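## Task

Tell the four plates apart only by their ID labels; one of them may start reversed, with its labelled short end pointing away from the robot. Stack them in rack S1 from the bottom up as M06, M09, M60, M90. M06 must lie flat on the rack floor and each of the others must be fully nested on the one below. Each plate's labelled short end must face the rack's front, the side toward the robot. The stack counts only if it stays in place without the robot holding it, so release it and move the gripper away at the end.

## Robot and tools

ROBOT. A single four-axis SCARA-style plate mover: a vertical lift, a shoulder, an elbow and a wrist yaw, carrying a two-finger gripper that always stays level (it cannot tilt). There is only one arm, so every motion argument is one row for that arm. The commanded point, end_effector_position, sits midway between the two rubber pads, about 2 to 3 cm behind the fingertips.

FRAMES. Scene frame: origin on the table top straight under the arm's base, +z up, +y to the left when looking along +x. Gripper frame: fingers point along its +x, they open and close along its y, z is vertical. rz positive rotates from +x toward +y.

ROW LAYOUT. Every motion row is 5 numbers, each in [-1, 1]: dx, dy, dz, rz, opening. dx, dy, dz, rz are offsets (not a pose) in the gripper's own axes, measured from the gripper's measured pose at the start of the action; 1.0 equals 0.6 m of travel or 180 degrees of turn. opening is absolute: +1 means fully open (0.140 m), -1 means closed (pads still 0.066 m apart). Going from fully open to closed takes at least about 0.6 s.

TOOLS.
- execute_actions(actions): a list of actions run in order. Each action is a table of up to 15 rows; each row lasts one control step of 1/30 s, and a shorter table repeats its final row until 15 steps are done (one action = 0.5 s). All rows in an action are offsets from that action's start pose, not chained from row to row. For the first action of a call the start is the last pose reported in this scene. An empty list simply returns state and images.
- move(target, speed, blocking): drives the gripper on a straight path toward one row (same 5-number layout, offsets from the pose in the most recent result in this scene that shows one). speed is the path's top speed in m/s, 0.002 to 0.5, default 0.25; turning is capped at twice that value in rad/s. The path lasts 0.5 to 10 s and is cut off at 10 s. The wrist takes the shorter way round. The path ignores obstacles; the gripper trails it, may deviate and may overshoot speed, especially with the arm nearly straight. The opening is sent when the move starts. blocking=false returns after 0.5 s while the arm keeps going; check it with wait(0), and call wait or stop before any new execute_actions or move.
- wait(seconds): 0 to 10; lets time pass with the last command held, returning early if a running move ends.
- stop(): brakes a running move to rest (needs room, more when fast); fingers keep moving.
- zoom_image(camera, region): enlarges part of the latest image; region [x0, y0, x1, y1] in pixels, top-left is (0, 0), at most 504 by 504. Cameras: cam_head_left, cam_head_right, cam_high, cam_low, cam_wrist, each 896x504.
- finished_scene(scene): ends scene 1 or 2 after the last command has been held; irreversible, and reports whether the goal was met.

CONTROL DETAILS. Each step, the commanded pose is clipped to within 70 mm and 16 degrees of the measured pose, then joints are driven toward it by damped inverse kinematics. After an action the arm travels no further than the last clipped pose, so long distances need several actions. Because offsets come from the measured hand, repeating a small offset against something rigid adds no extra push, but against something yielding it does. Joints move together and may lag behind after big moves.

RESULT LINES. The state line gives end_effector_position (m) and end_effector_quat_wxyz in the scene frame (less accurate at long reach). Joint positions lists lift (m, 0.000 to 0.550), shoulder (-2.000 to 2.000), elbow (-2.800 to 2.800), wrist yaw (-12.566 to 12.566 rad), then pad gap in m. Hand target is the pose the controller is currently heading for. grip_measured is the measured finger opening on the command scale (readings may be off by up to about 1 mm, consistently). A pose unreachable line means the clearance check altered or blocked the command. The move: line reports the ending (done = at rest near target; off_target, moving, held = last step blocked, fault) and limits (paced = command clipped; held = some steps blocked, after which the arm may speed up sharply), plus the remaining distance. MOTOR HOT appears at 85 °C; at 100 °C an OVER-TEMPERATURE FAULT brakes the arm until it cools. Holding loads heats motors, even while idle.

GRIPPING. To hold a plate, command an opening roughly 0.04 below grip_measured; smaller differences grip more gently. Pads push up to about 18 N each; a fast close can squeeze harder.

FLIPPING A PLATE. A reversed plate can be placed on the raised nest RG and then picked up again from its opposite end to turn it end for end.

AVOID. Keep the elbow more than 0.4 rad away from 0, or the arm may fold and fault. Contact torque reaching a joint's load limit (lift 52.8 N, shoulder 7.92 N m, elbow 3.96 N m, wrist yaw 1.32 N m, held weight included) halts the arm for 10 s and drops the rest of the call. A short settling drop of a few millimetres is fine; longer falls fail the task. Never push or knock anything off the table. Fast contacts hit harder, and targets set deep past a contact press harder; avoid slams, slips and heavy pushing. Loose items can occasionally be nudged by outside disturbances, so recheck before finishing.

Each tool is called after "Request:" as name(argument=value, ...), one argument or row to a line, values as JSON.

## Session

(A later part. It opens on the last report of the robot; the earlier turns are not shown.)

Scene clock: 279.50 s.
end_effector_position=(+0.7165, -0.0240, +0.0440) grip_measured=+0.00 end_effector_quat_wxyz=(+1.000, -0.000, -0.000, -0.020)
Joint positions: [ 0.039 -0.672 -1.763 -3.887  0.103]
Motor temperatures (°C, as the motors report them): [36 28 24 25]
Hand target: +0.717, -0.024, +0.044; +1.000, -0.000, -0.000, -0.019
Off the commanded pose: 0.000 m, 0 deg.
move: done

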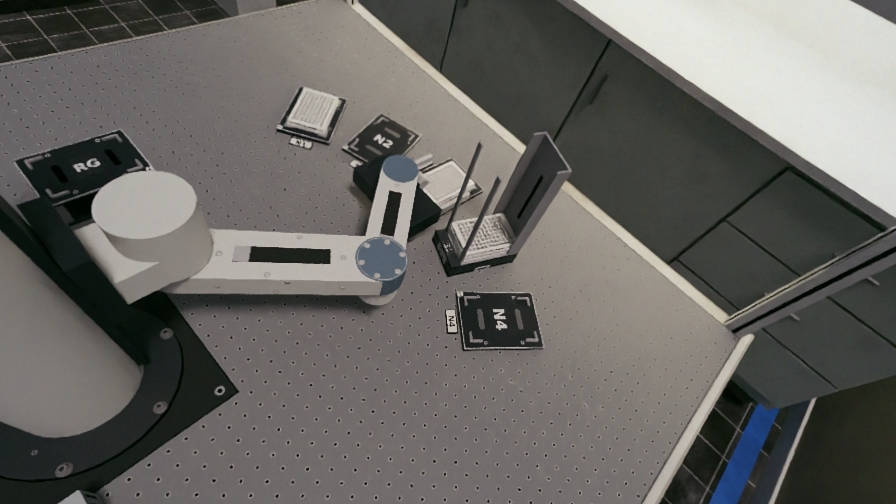

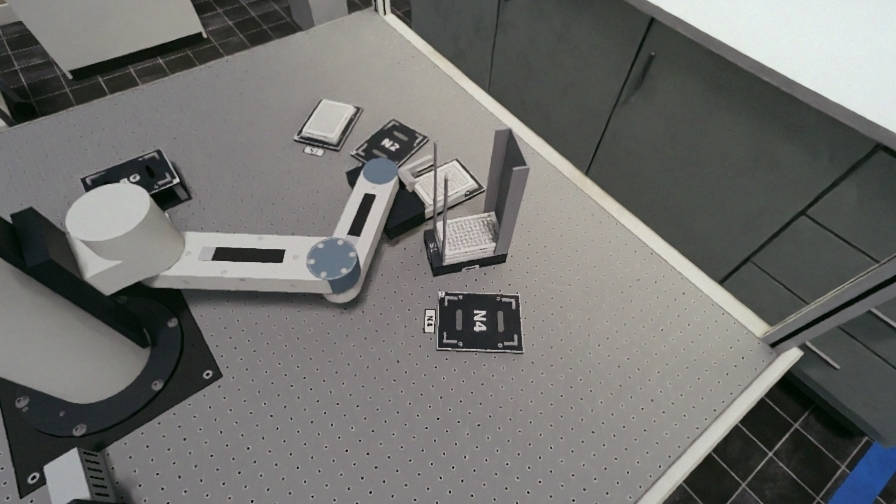

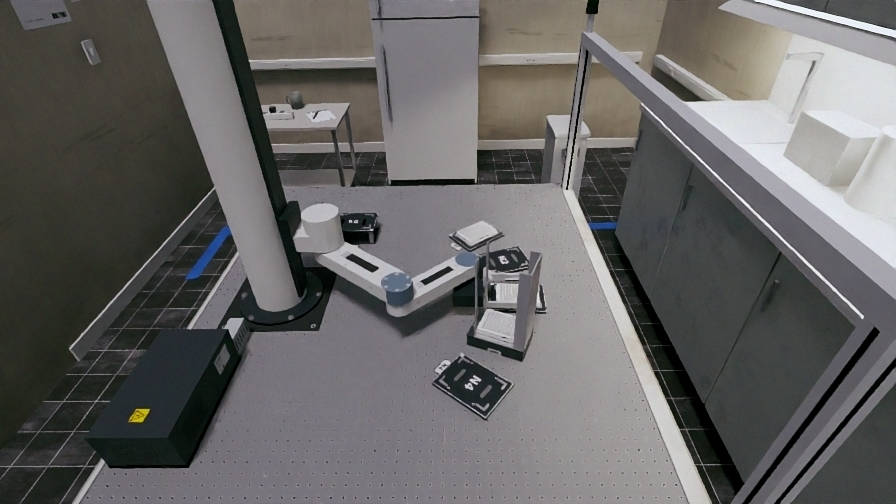

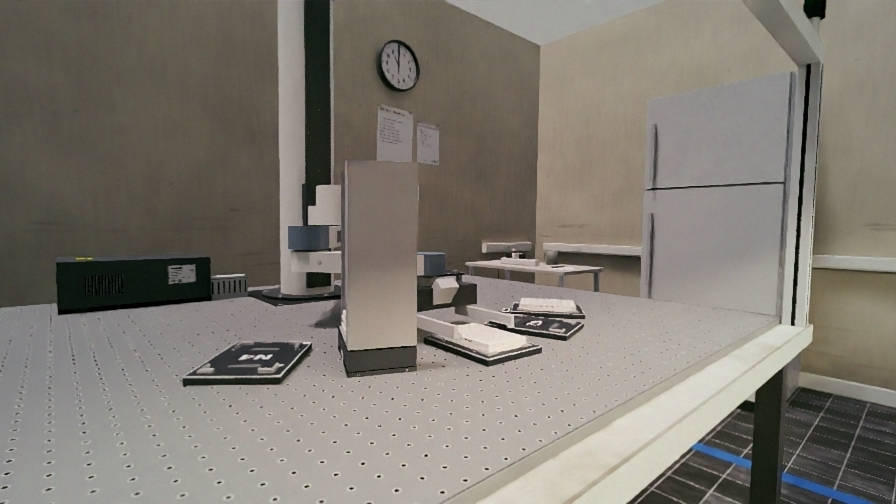

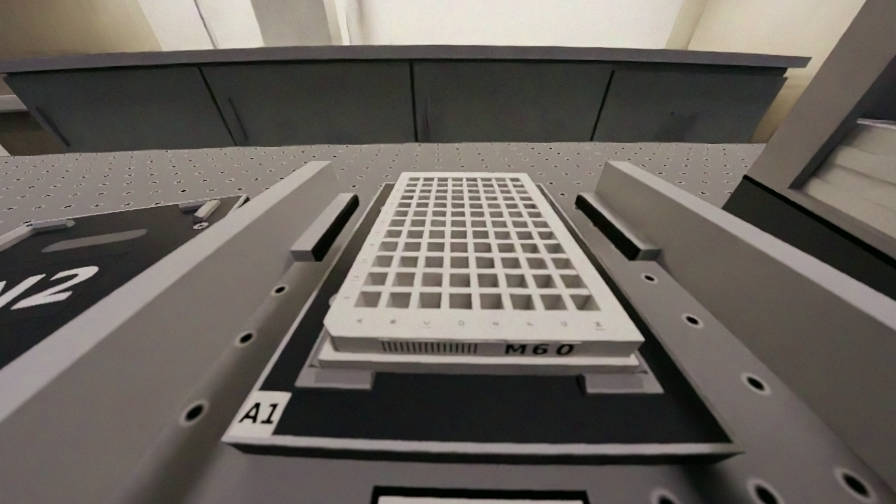

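Request:
move(
  target=[0.0075,0,-0.0267,-0.006,-0.22],
  speed=0.05,
)

Scene clock: 286.13 s.
end_effector_position=(+0.7210, -0.0242, +0.0279) grip_measured=-0.22 end_effector_quat_wxyz=(+1.000, -0.000, -0.000, -0.029)
Joint positions: [ 0.023 -0.654 -1.791 -3.897  0.095]
Motor temperatures (°C, as the motors report them): [36 28 24 25]
Hand target: +0.721, -0.024, +0.028; +1.000, -0.000, -0.000, -0.029
Off the commanded pose: 0.000 m, 0 deg.
move: done

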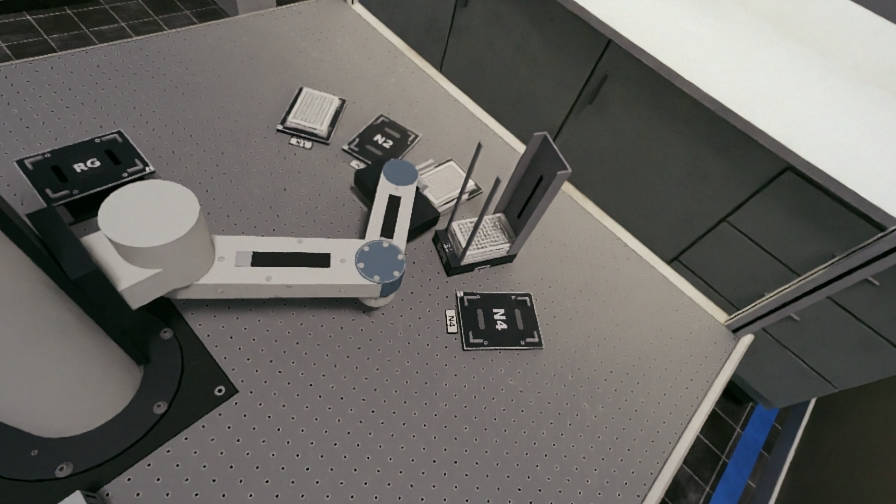

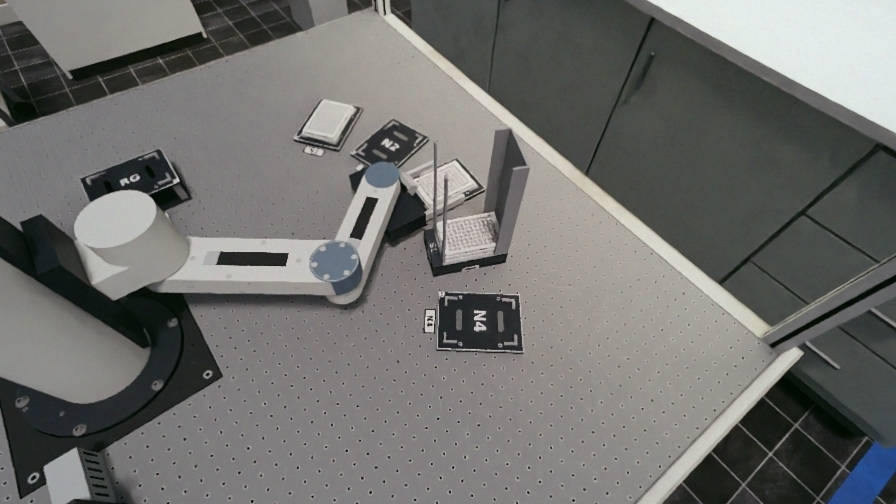

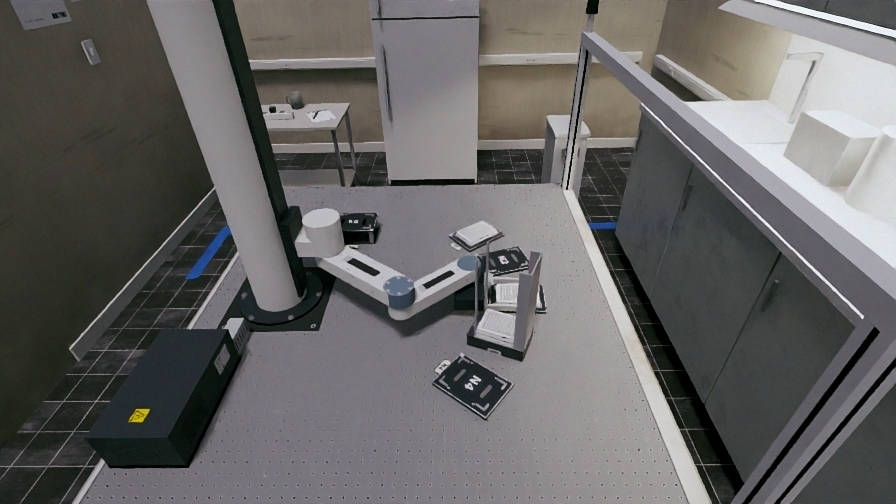

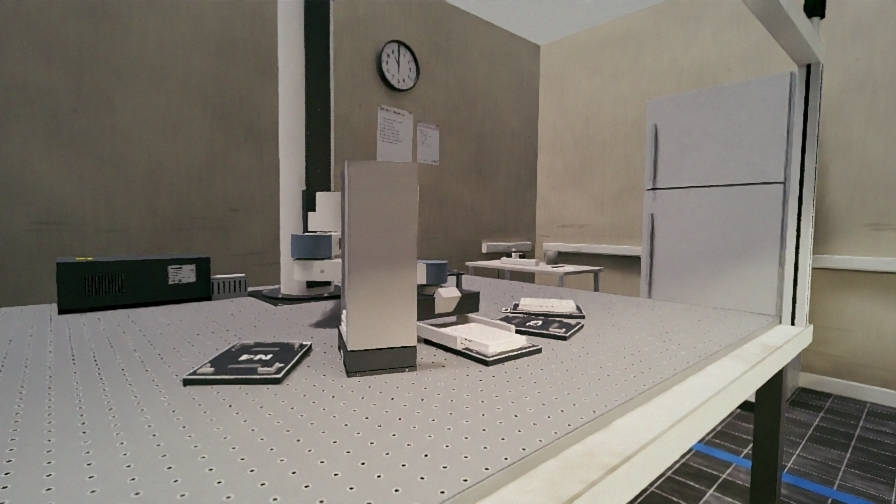

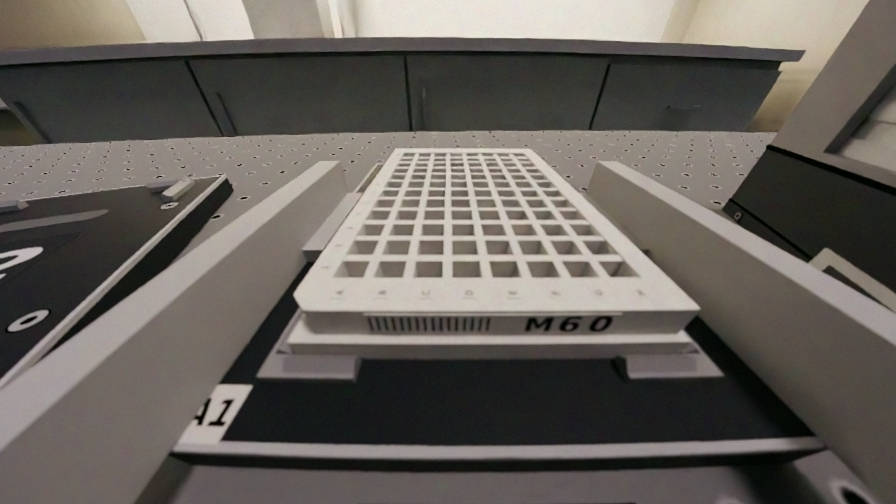

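Request:
execute_actions(
  actions=[
    [[-0.0008,0,0,0,-0.35],[-0.0008,0,0,0,-0.4],[-0.0008,0,0,0,-0.4],[-0.0008,0,0,0,-0.4],[-0.0008,0,0,0,-0.44],[-0.0008,0,0,0,-0.44],[-0.0008,0,0,0,-0.47],[-0.0008,0,0,0,-0.47],[-0.0008,0,0,0,-0.49],[-0.0008,0,0,0,-0.49],[-0.0008,0,0,0,-0.51],[-0.0008,0,0,0,-0.53],[-0.0008,0,0,0,-0.55]],
    [[0,0,0.001,0,-0.55],[0,0,0.003,0,-0.55],[0,0,0.006,0,-0.55],[0,0,0.009,0,-0.55],[0,0,0.012,0,-0.55],[0,0,0.015,0,-0.55],[0,0,0.018,0,-0.55],[0,0,0.021,0,-0.55],[0,0,0.025,0,-0.55]],
  ],
)

Request:
move(
  target=[-0.03,0.02,0.4653,0,-0.55],
  speed=0.35,
)

Scene clock: 293.07 s.
end_effector_position=(+0.7205, -0.0241, +0.0430) grip_measured=-0.50 end_effector_quat_wxyz=(+1.000, -0.000, -0.000, -0.029)
Joint positions: [ 0.038 -0.655 -1.788 -3.898  0.085]
Motor temperatures (°C, as the motors report them): [36 28 24 25]
Hand target: +0.721, -0.024, +0.043; +1.000, -0.000, -0.000, -0.029
Off the commanded pose: 0.000 m, 0 deg.

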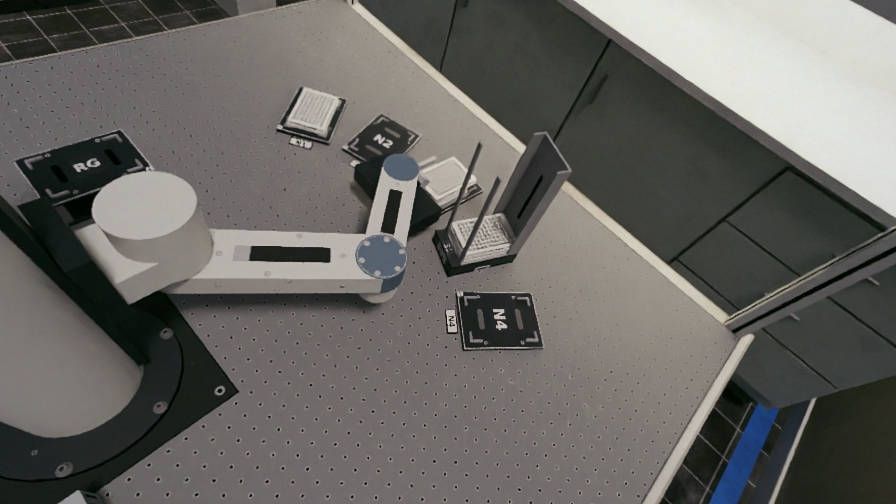

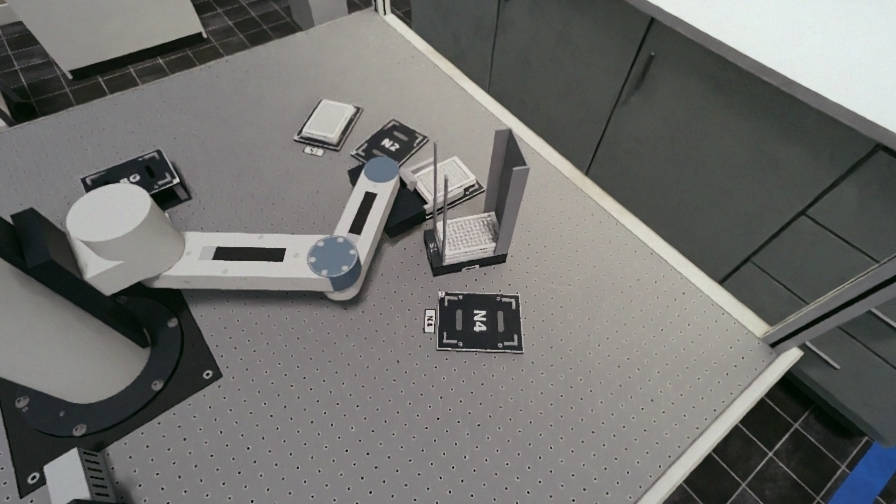

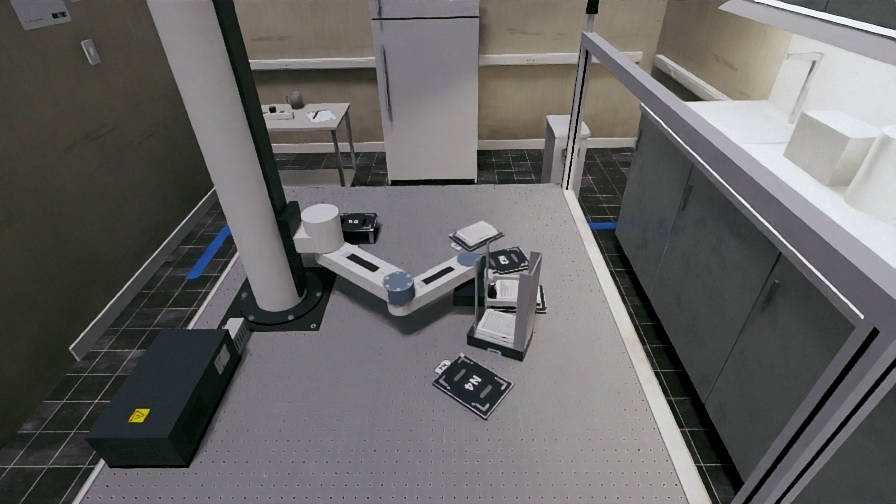

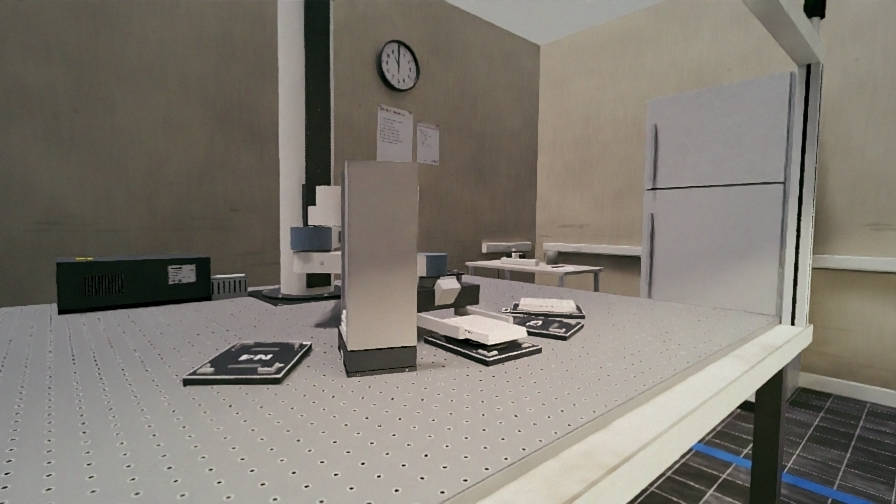

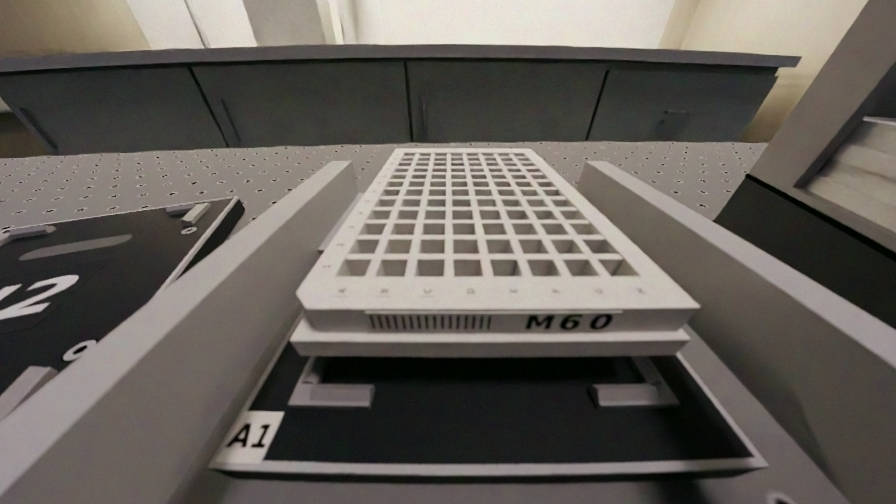

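Scene clock: 294.37 s.
end_effector_position=(+0.7033, -0.0109, +0.3222) grip_measured=-0.50 end_effector_quat_wxyz=(+1.000, -0.000, -0.000, -0.028)
Joint positions: [ 0.317 -0.669 -1.682 -3.989  0.085]
Motor temperatures (°C, as the motors report them): [36 28 24 25]
Hand target: +0.703, -0.011, +0.322; +1.000, -0.000, -0.000, -0.029
Off the commanded pose: 0.000 m, 0 deg.
move: done

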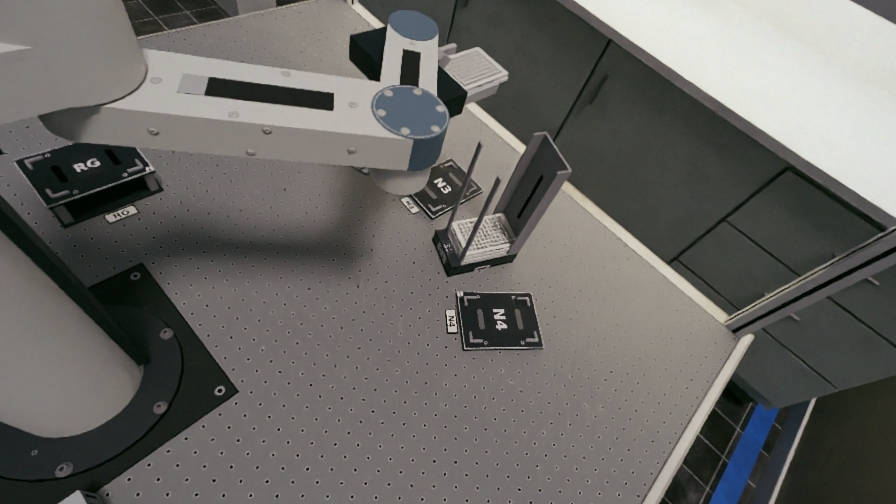

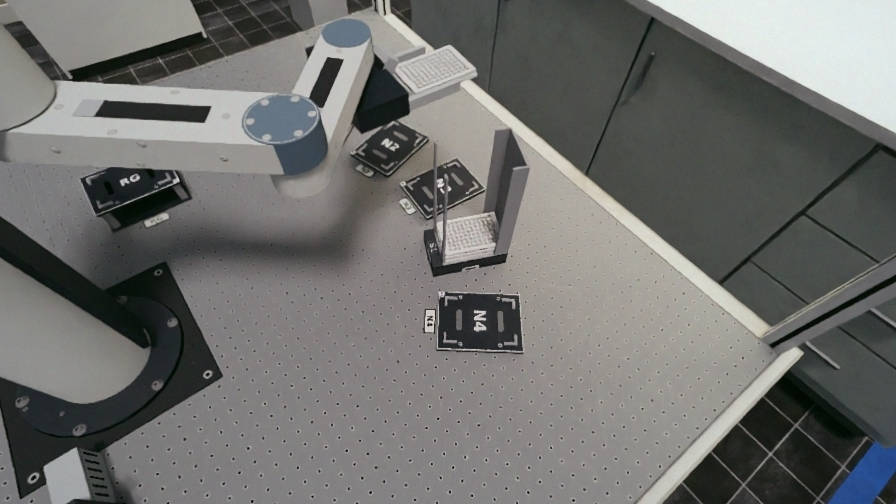

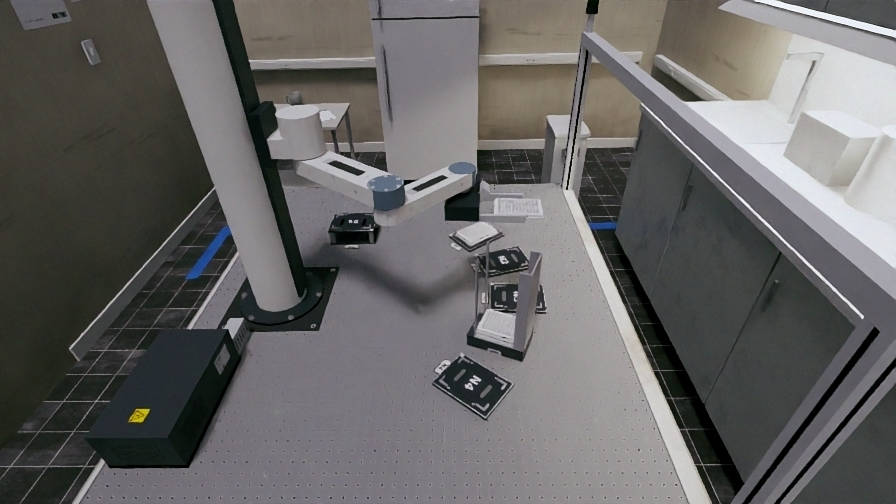

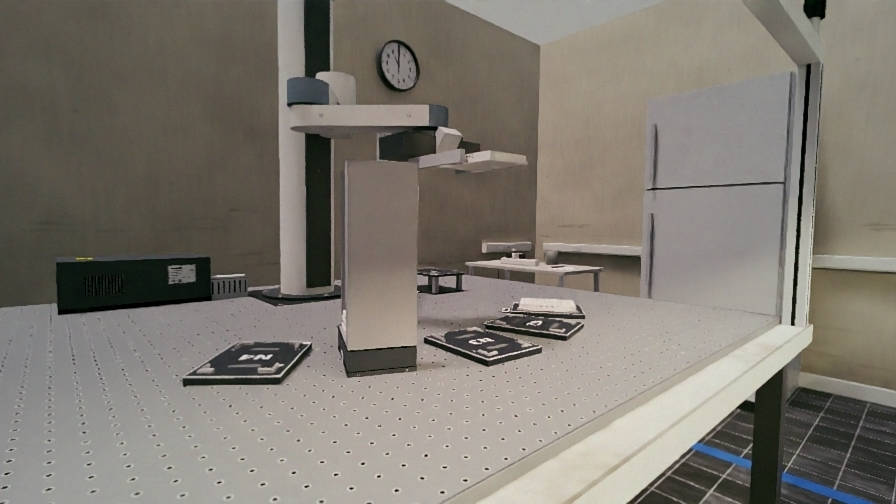

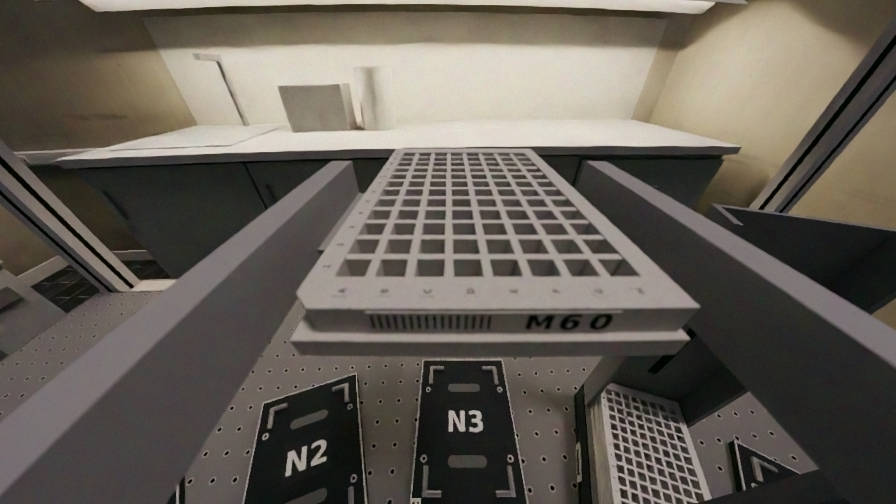

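Request:
move(
  target=[-0.0495,-0.3075,-0.003,-0.1095,-0.55],
  speed=0.3,
)

Scene clock: 298.40 s.
end_effector_position=(+0.6630, -0.1936, +0.3204) grip_measured=-0.50 end_effector_quat_wxyz=(+0.980, -0.000, -0.000, -0.199)
Joint positions: [ 0.315 -1.039 -1.662 -3.984  0.085]
Motor temperatures (°C, as the motors report them): [36 28 24 25]
Hand target: +0.663, -0.193, +0.320; +0.980, -0.000, -0.000, -0.199
Off the commanded pose: 0.000 m, 0 deg.
move: done

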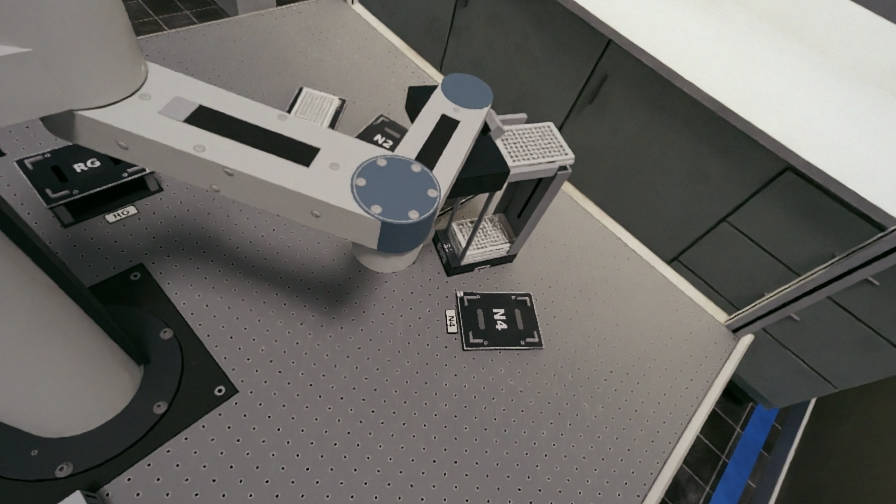

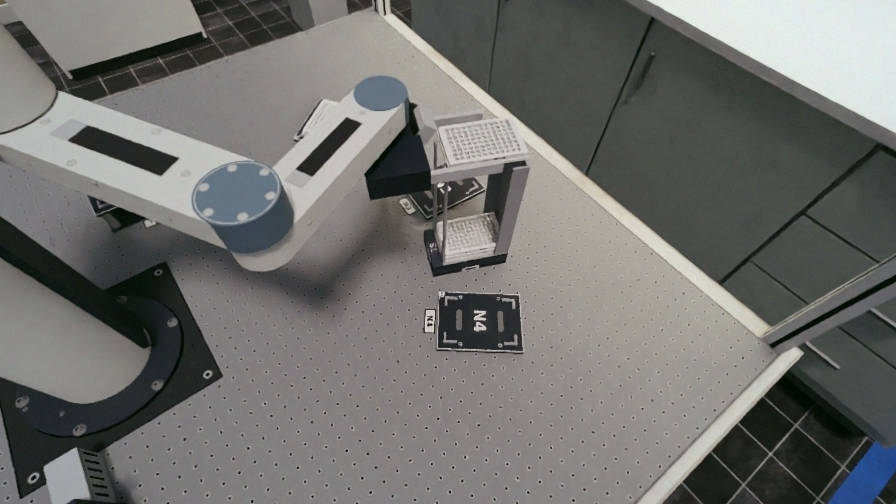

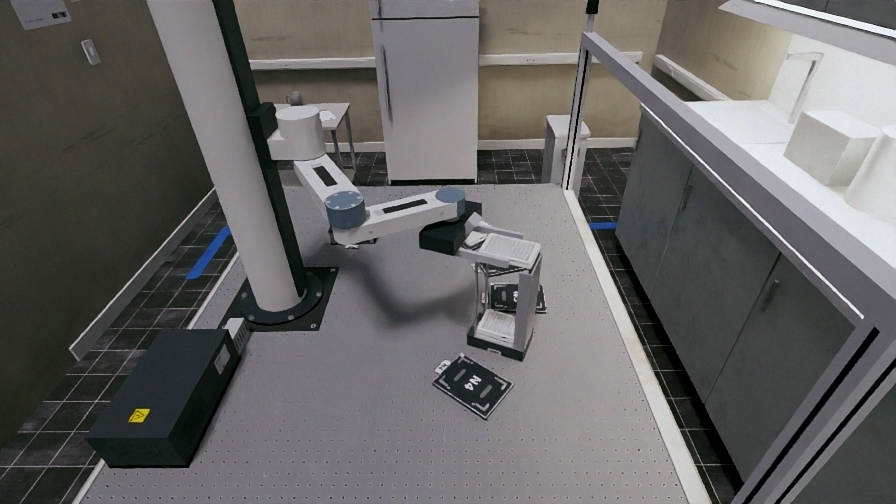

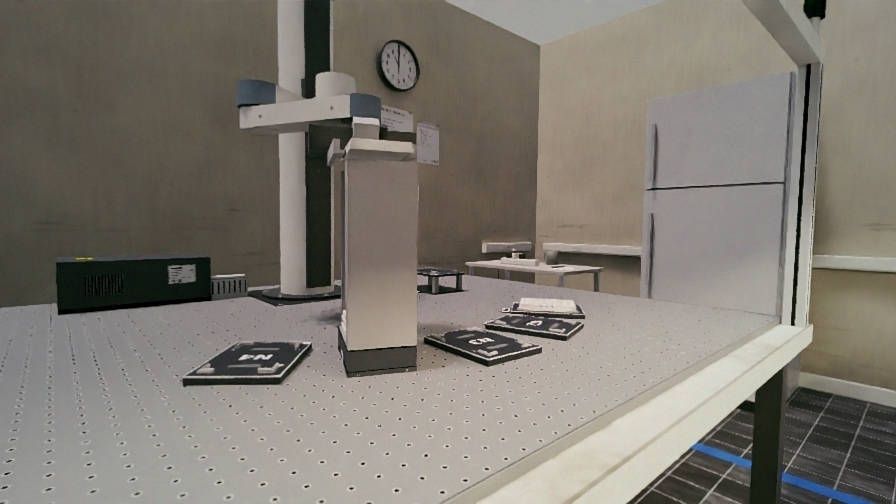

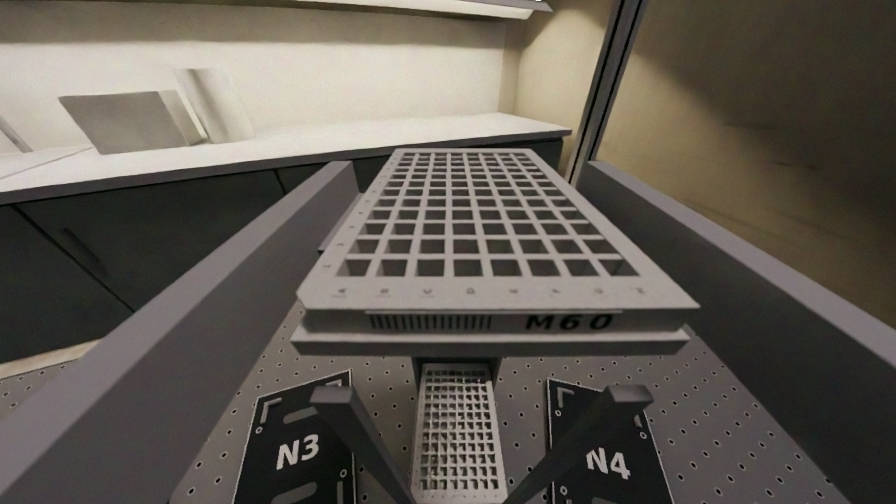

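Request:
move(
  target=[-0.0002,0.0002,-0.0457,0,-0.55],
  speed=0.02,
)

Scene clock: 305.43 s.
end_effector_position=(+0.6629, -0.1934, +0.2929) grip_measured=-0.50 end_effector_quat_wxyz=(+0.980, -0.000, -0.000, -0.199)
Joint positions: [ 0.288 -1.039 -1.661 -3.984  0.085]
Motor temperatures (°C, as the motors report them): [36 28 24 25]
Hand target: +0.663, -0.193, +0.293; +0.980, -0.000, -0.000, -0.199
Off the commanded pose: 0.000 m, 0 deg.
move: done

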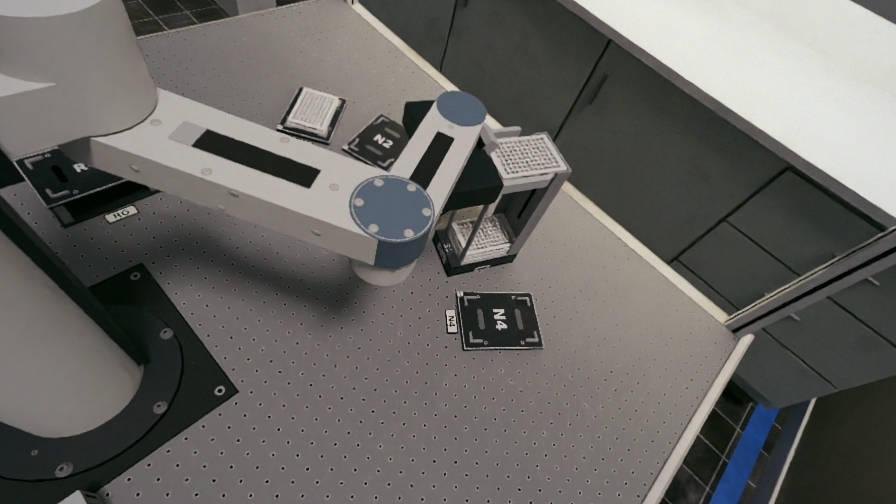

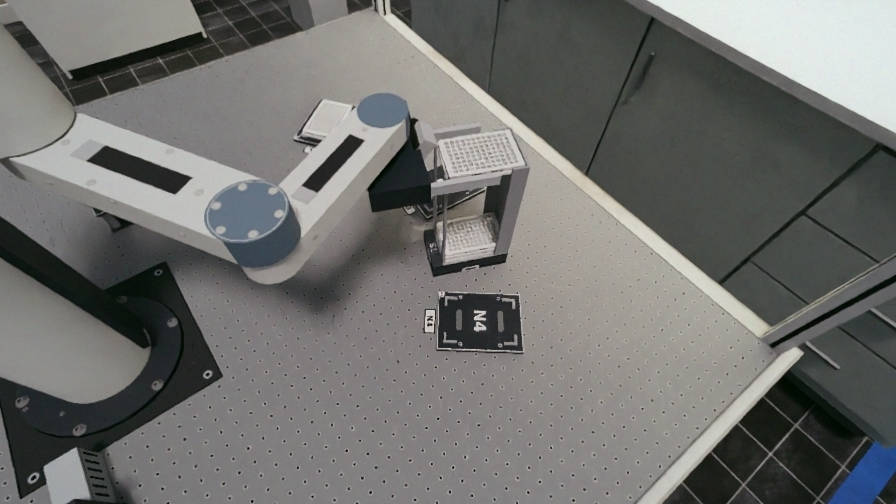

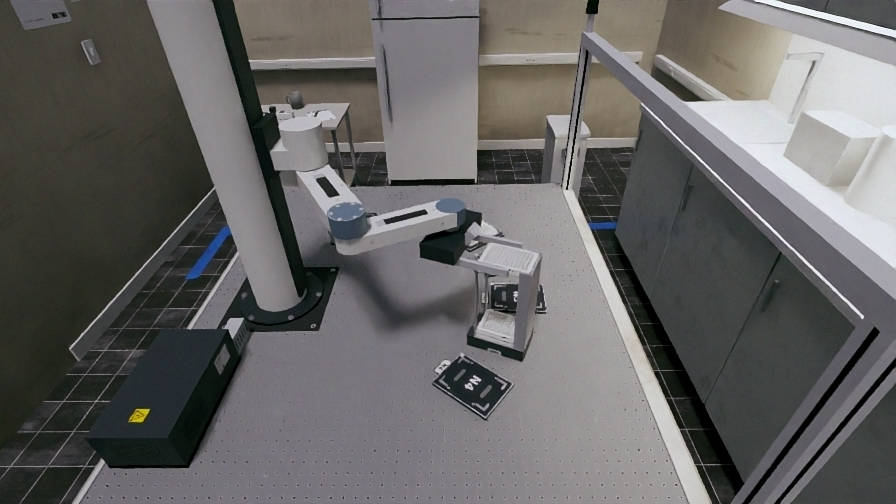

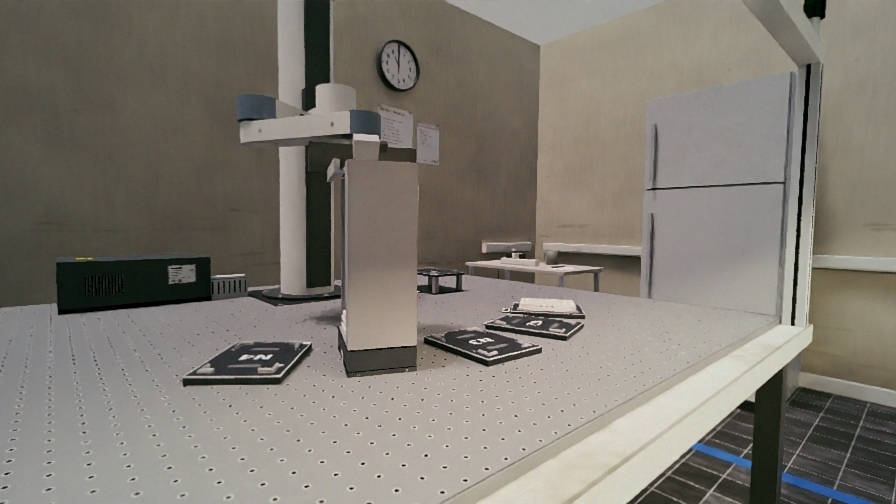

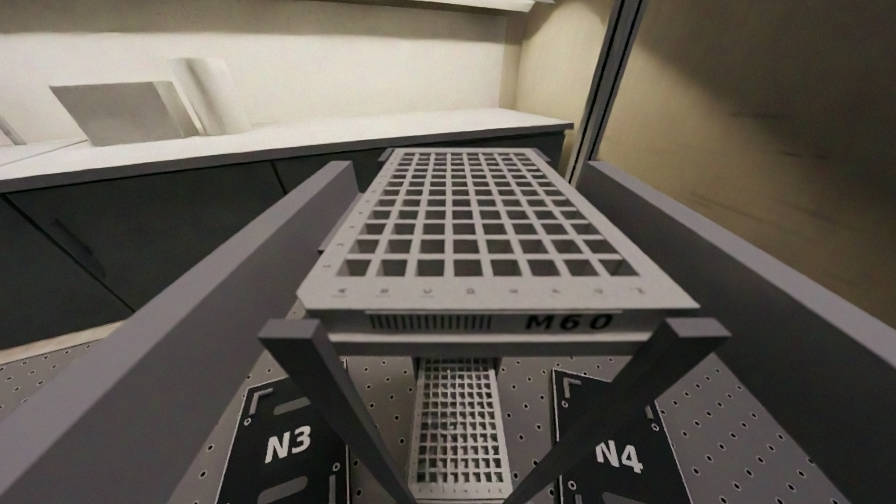

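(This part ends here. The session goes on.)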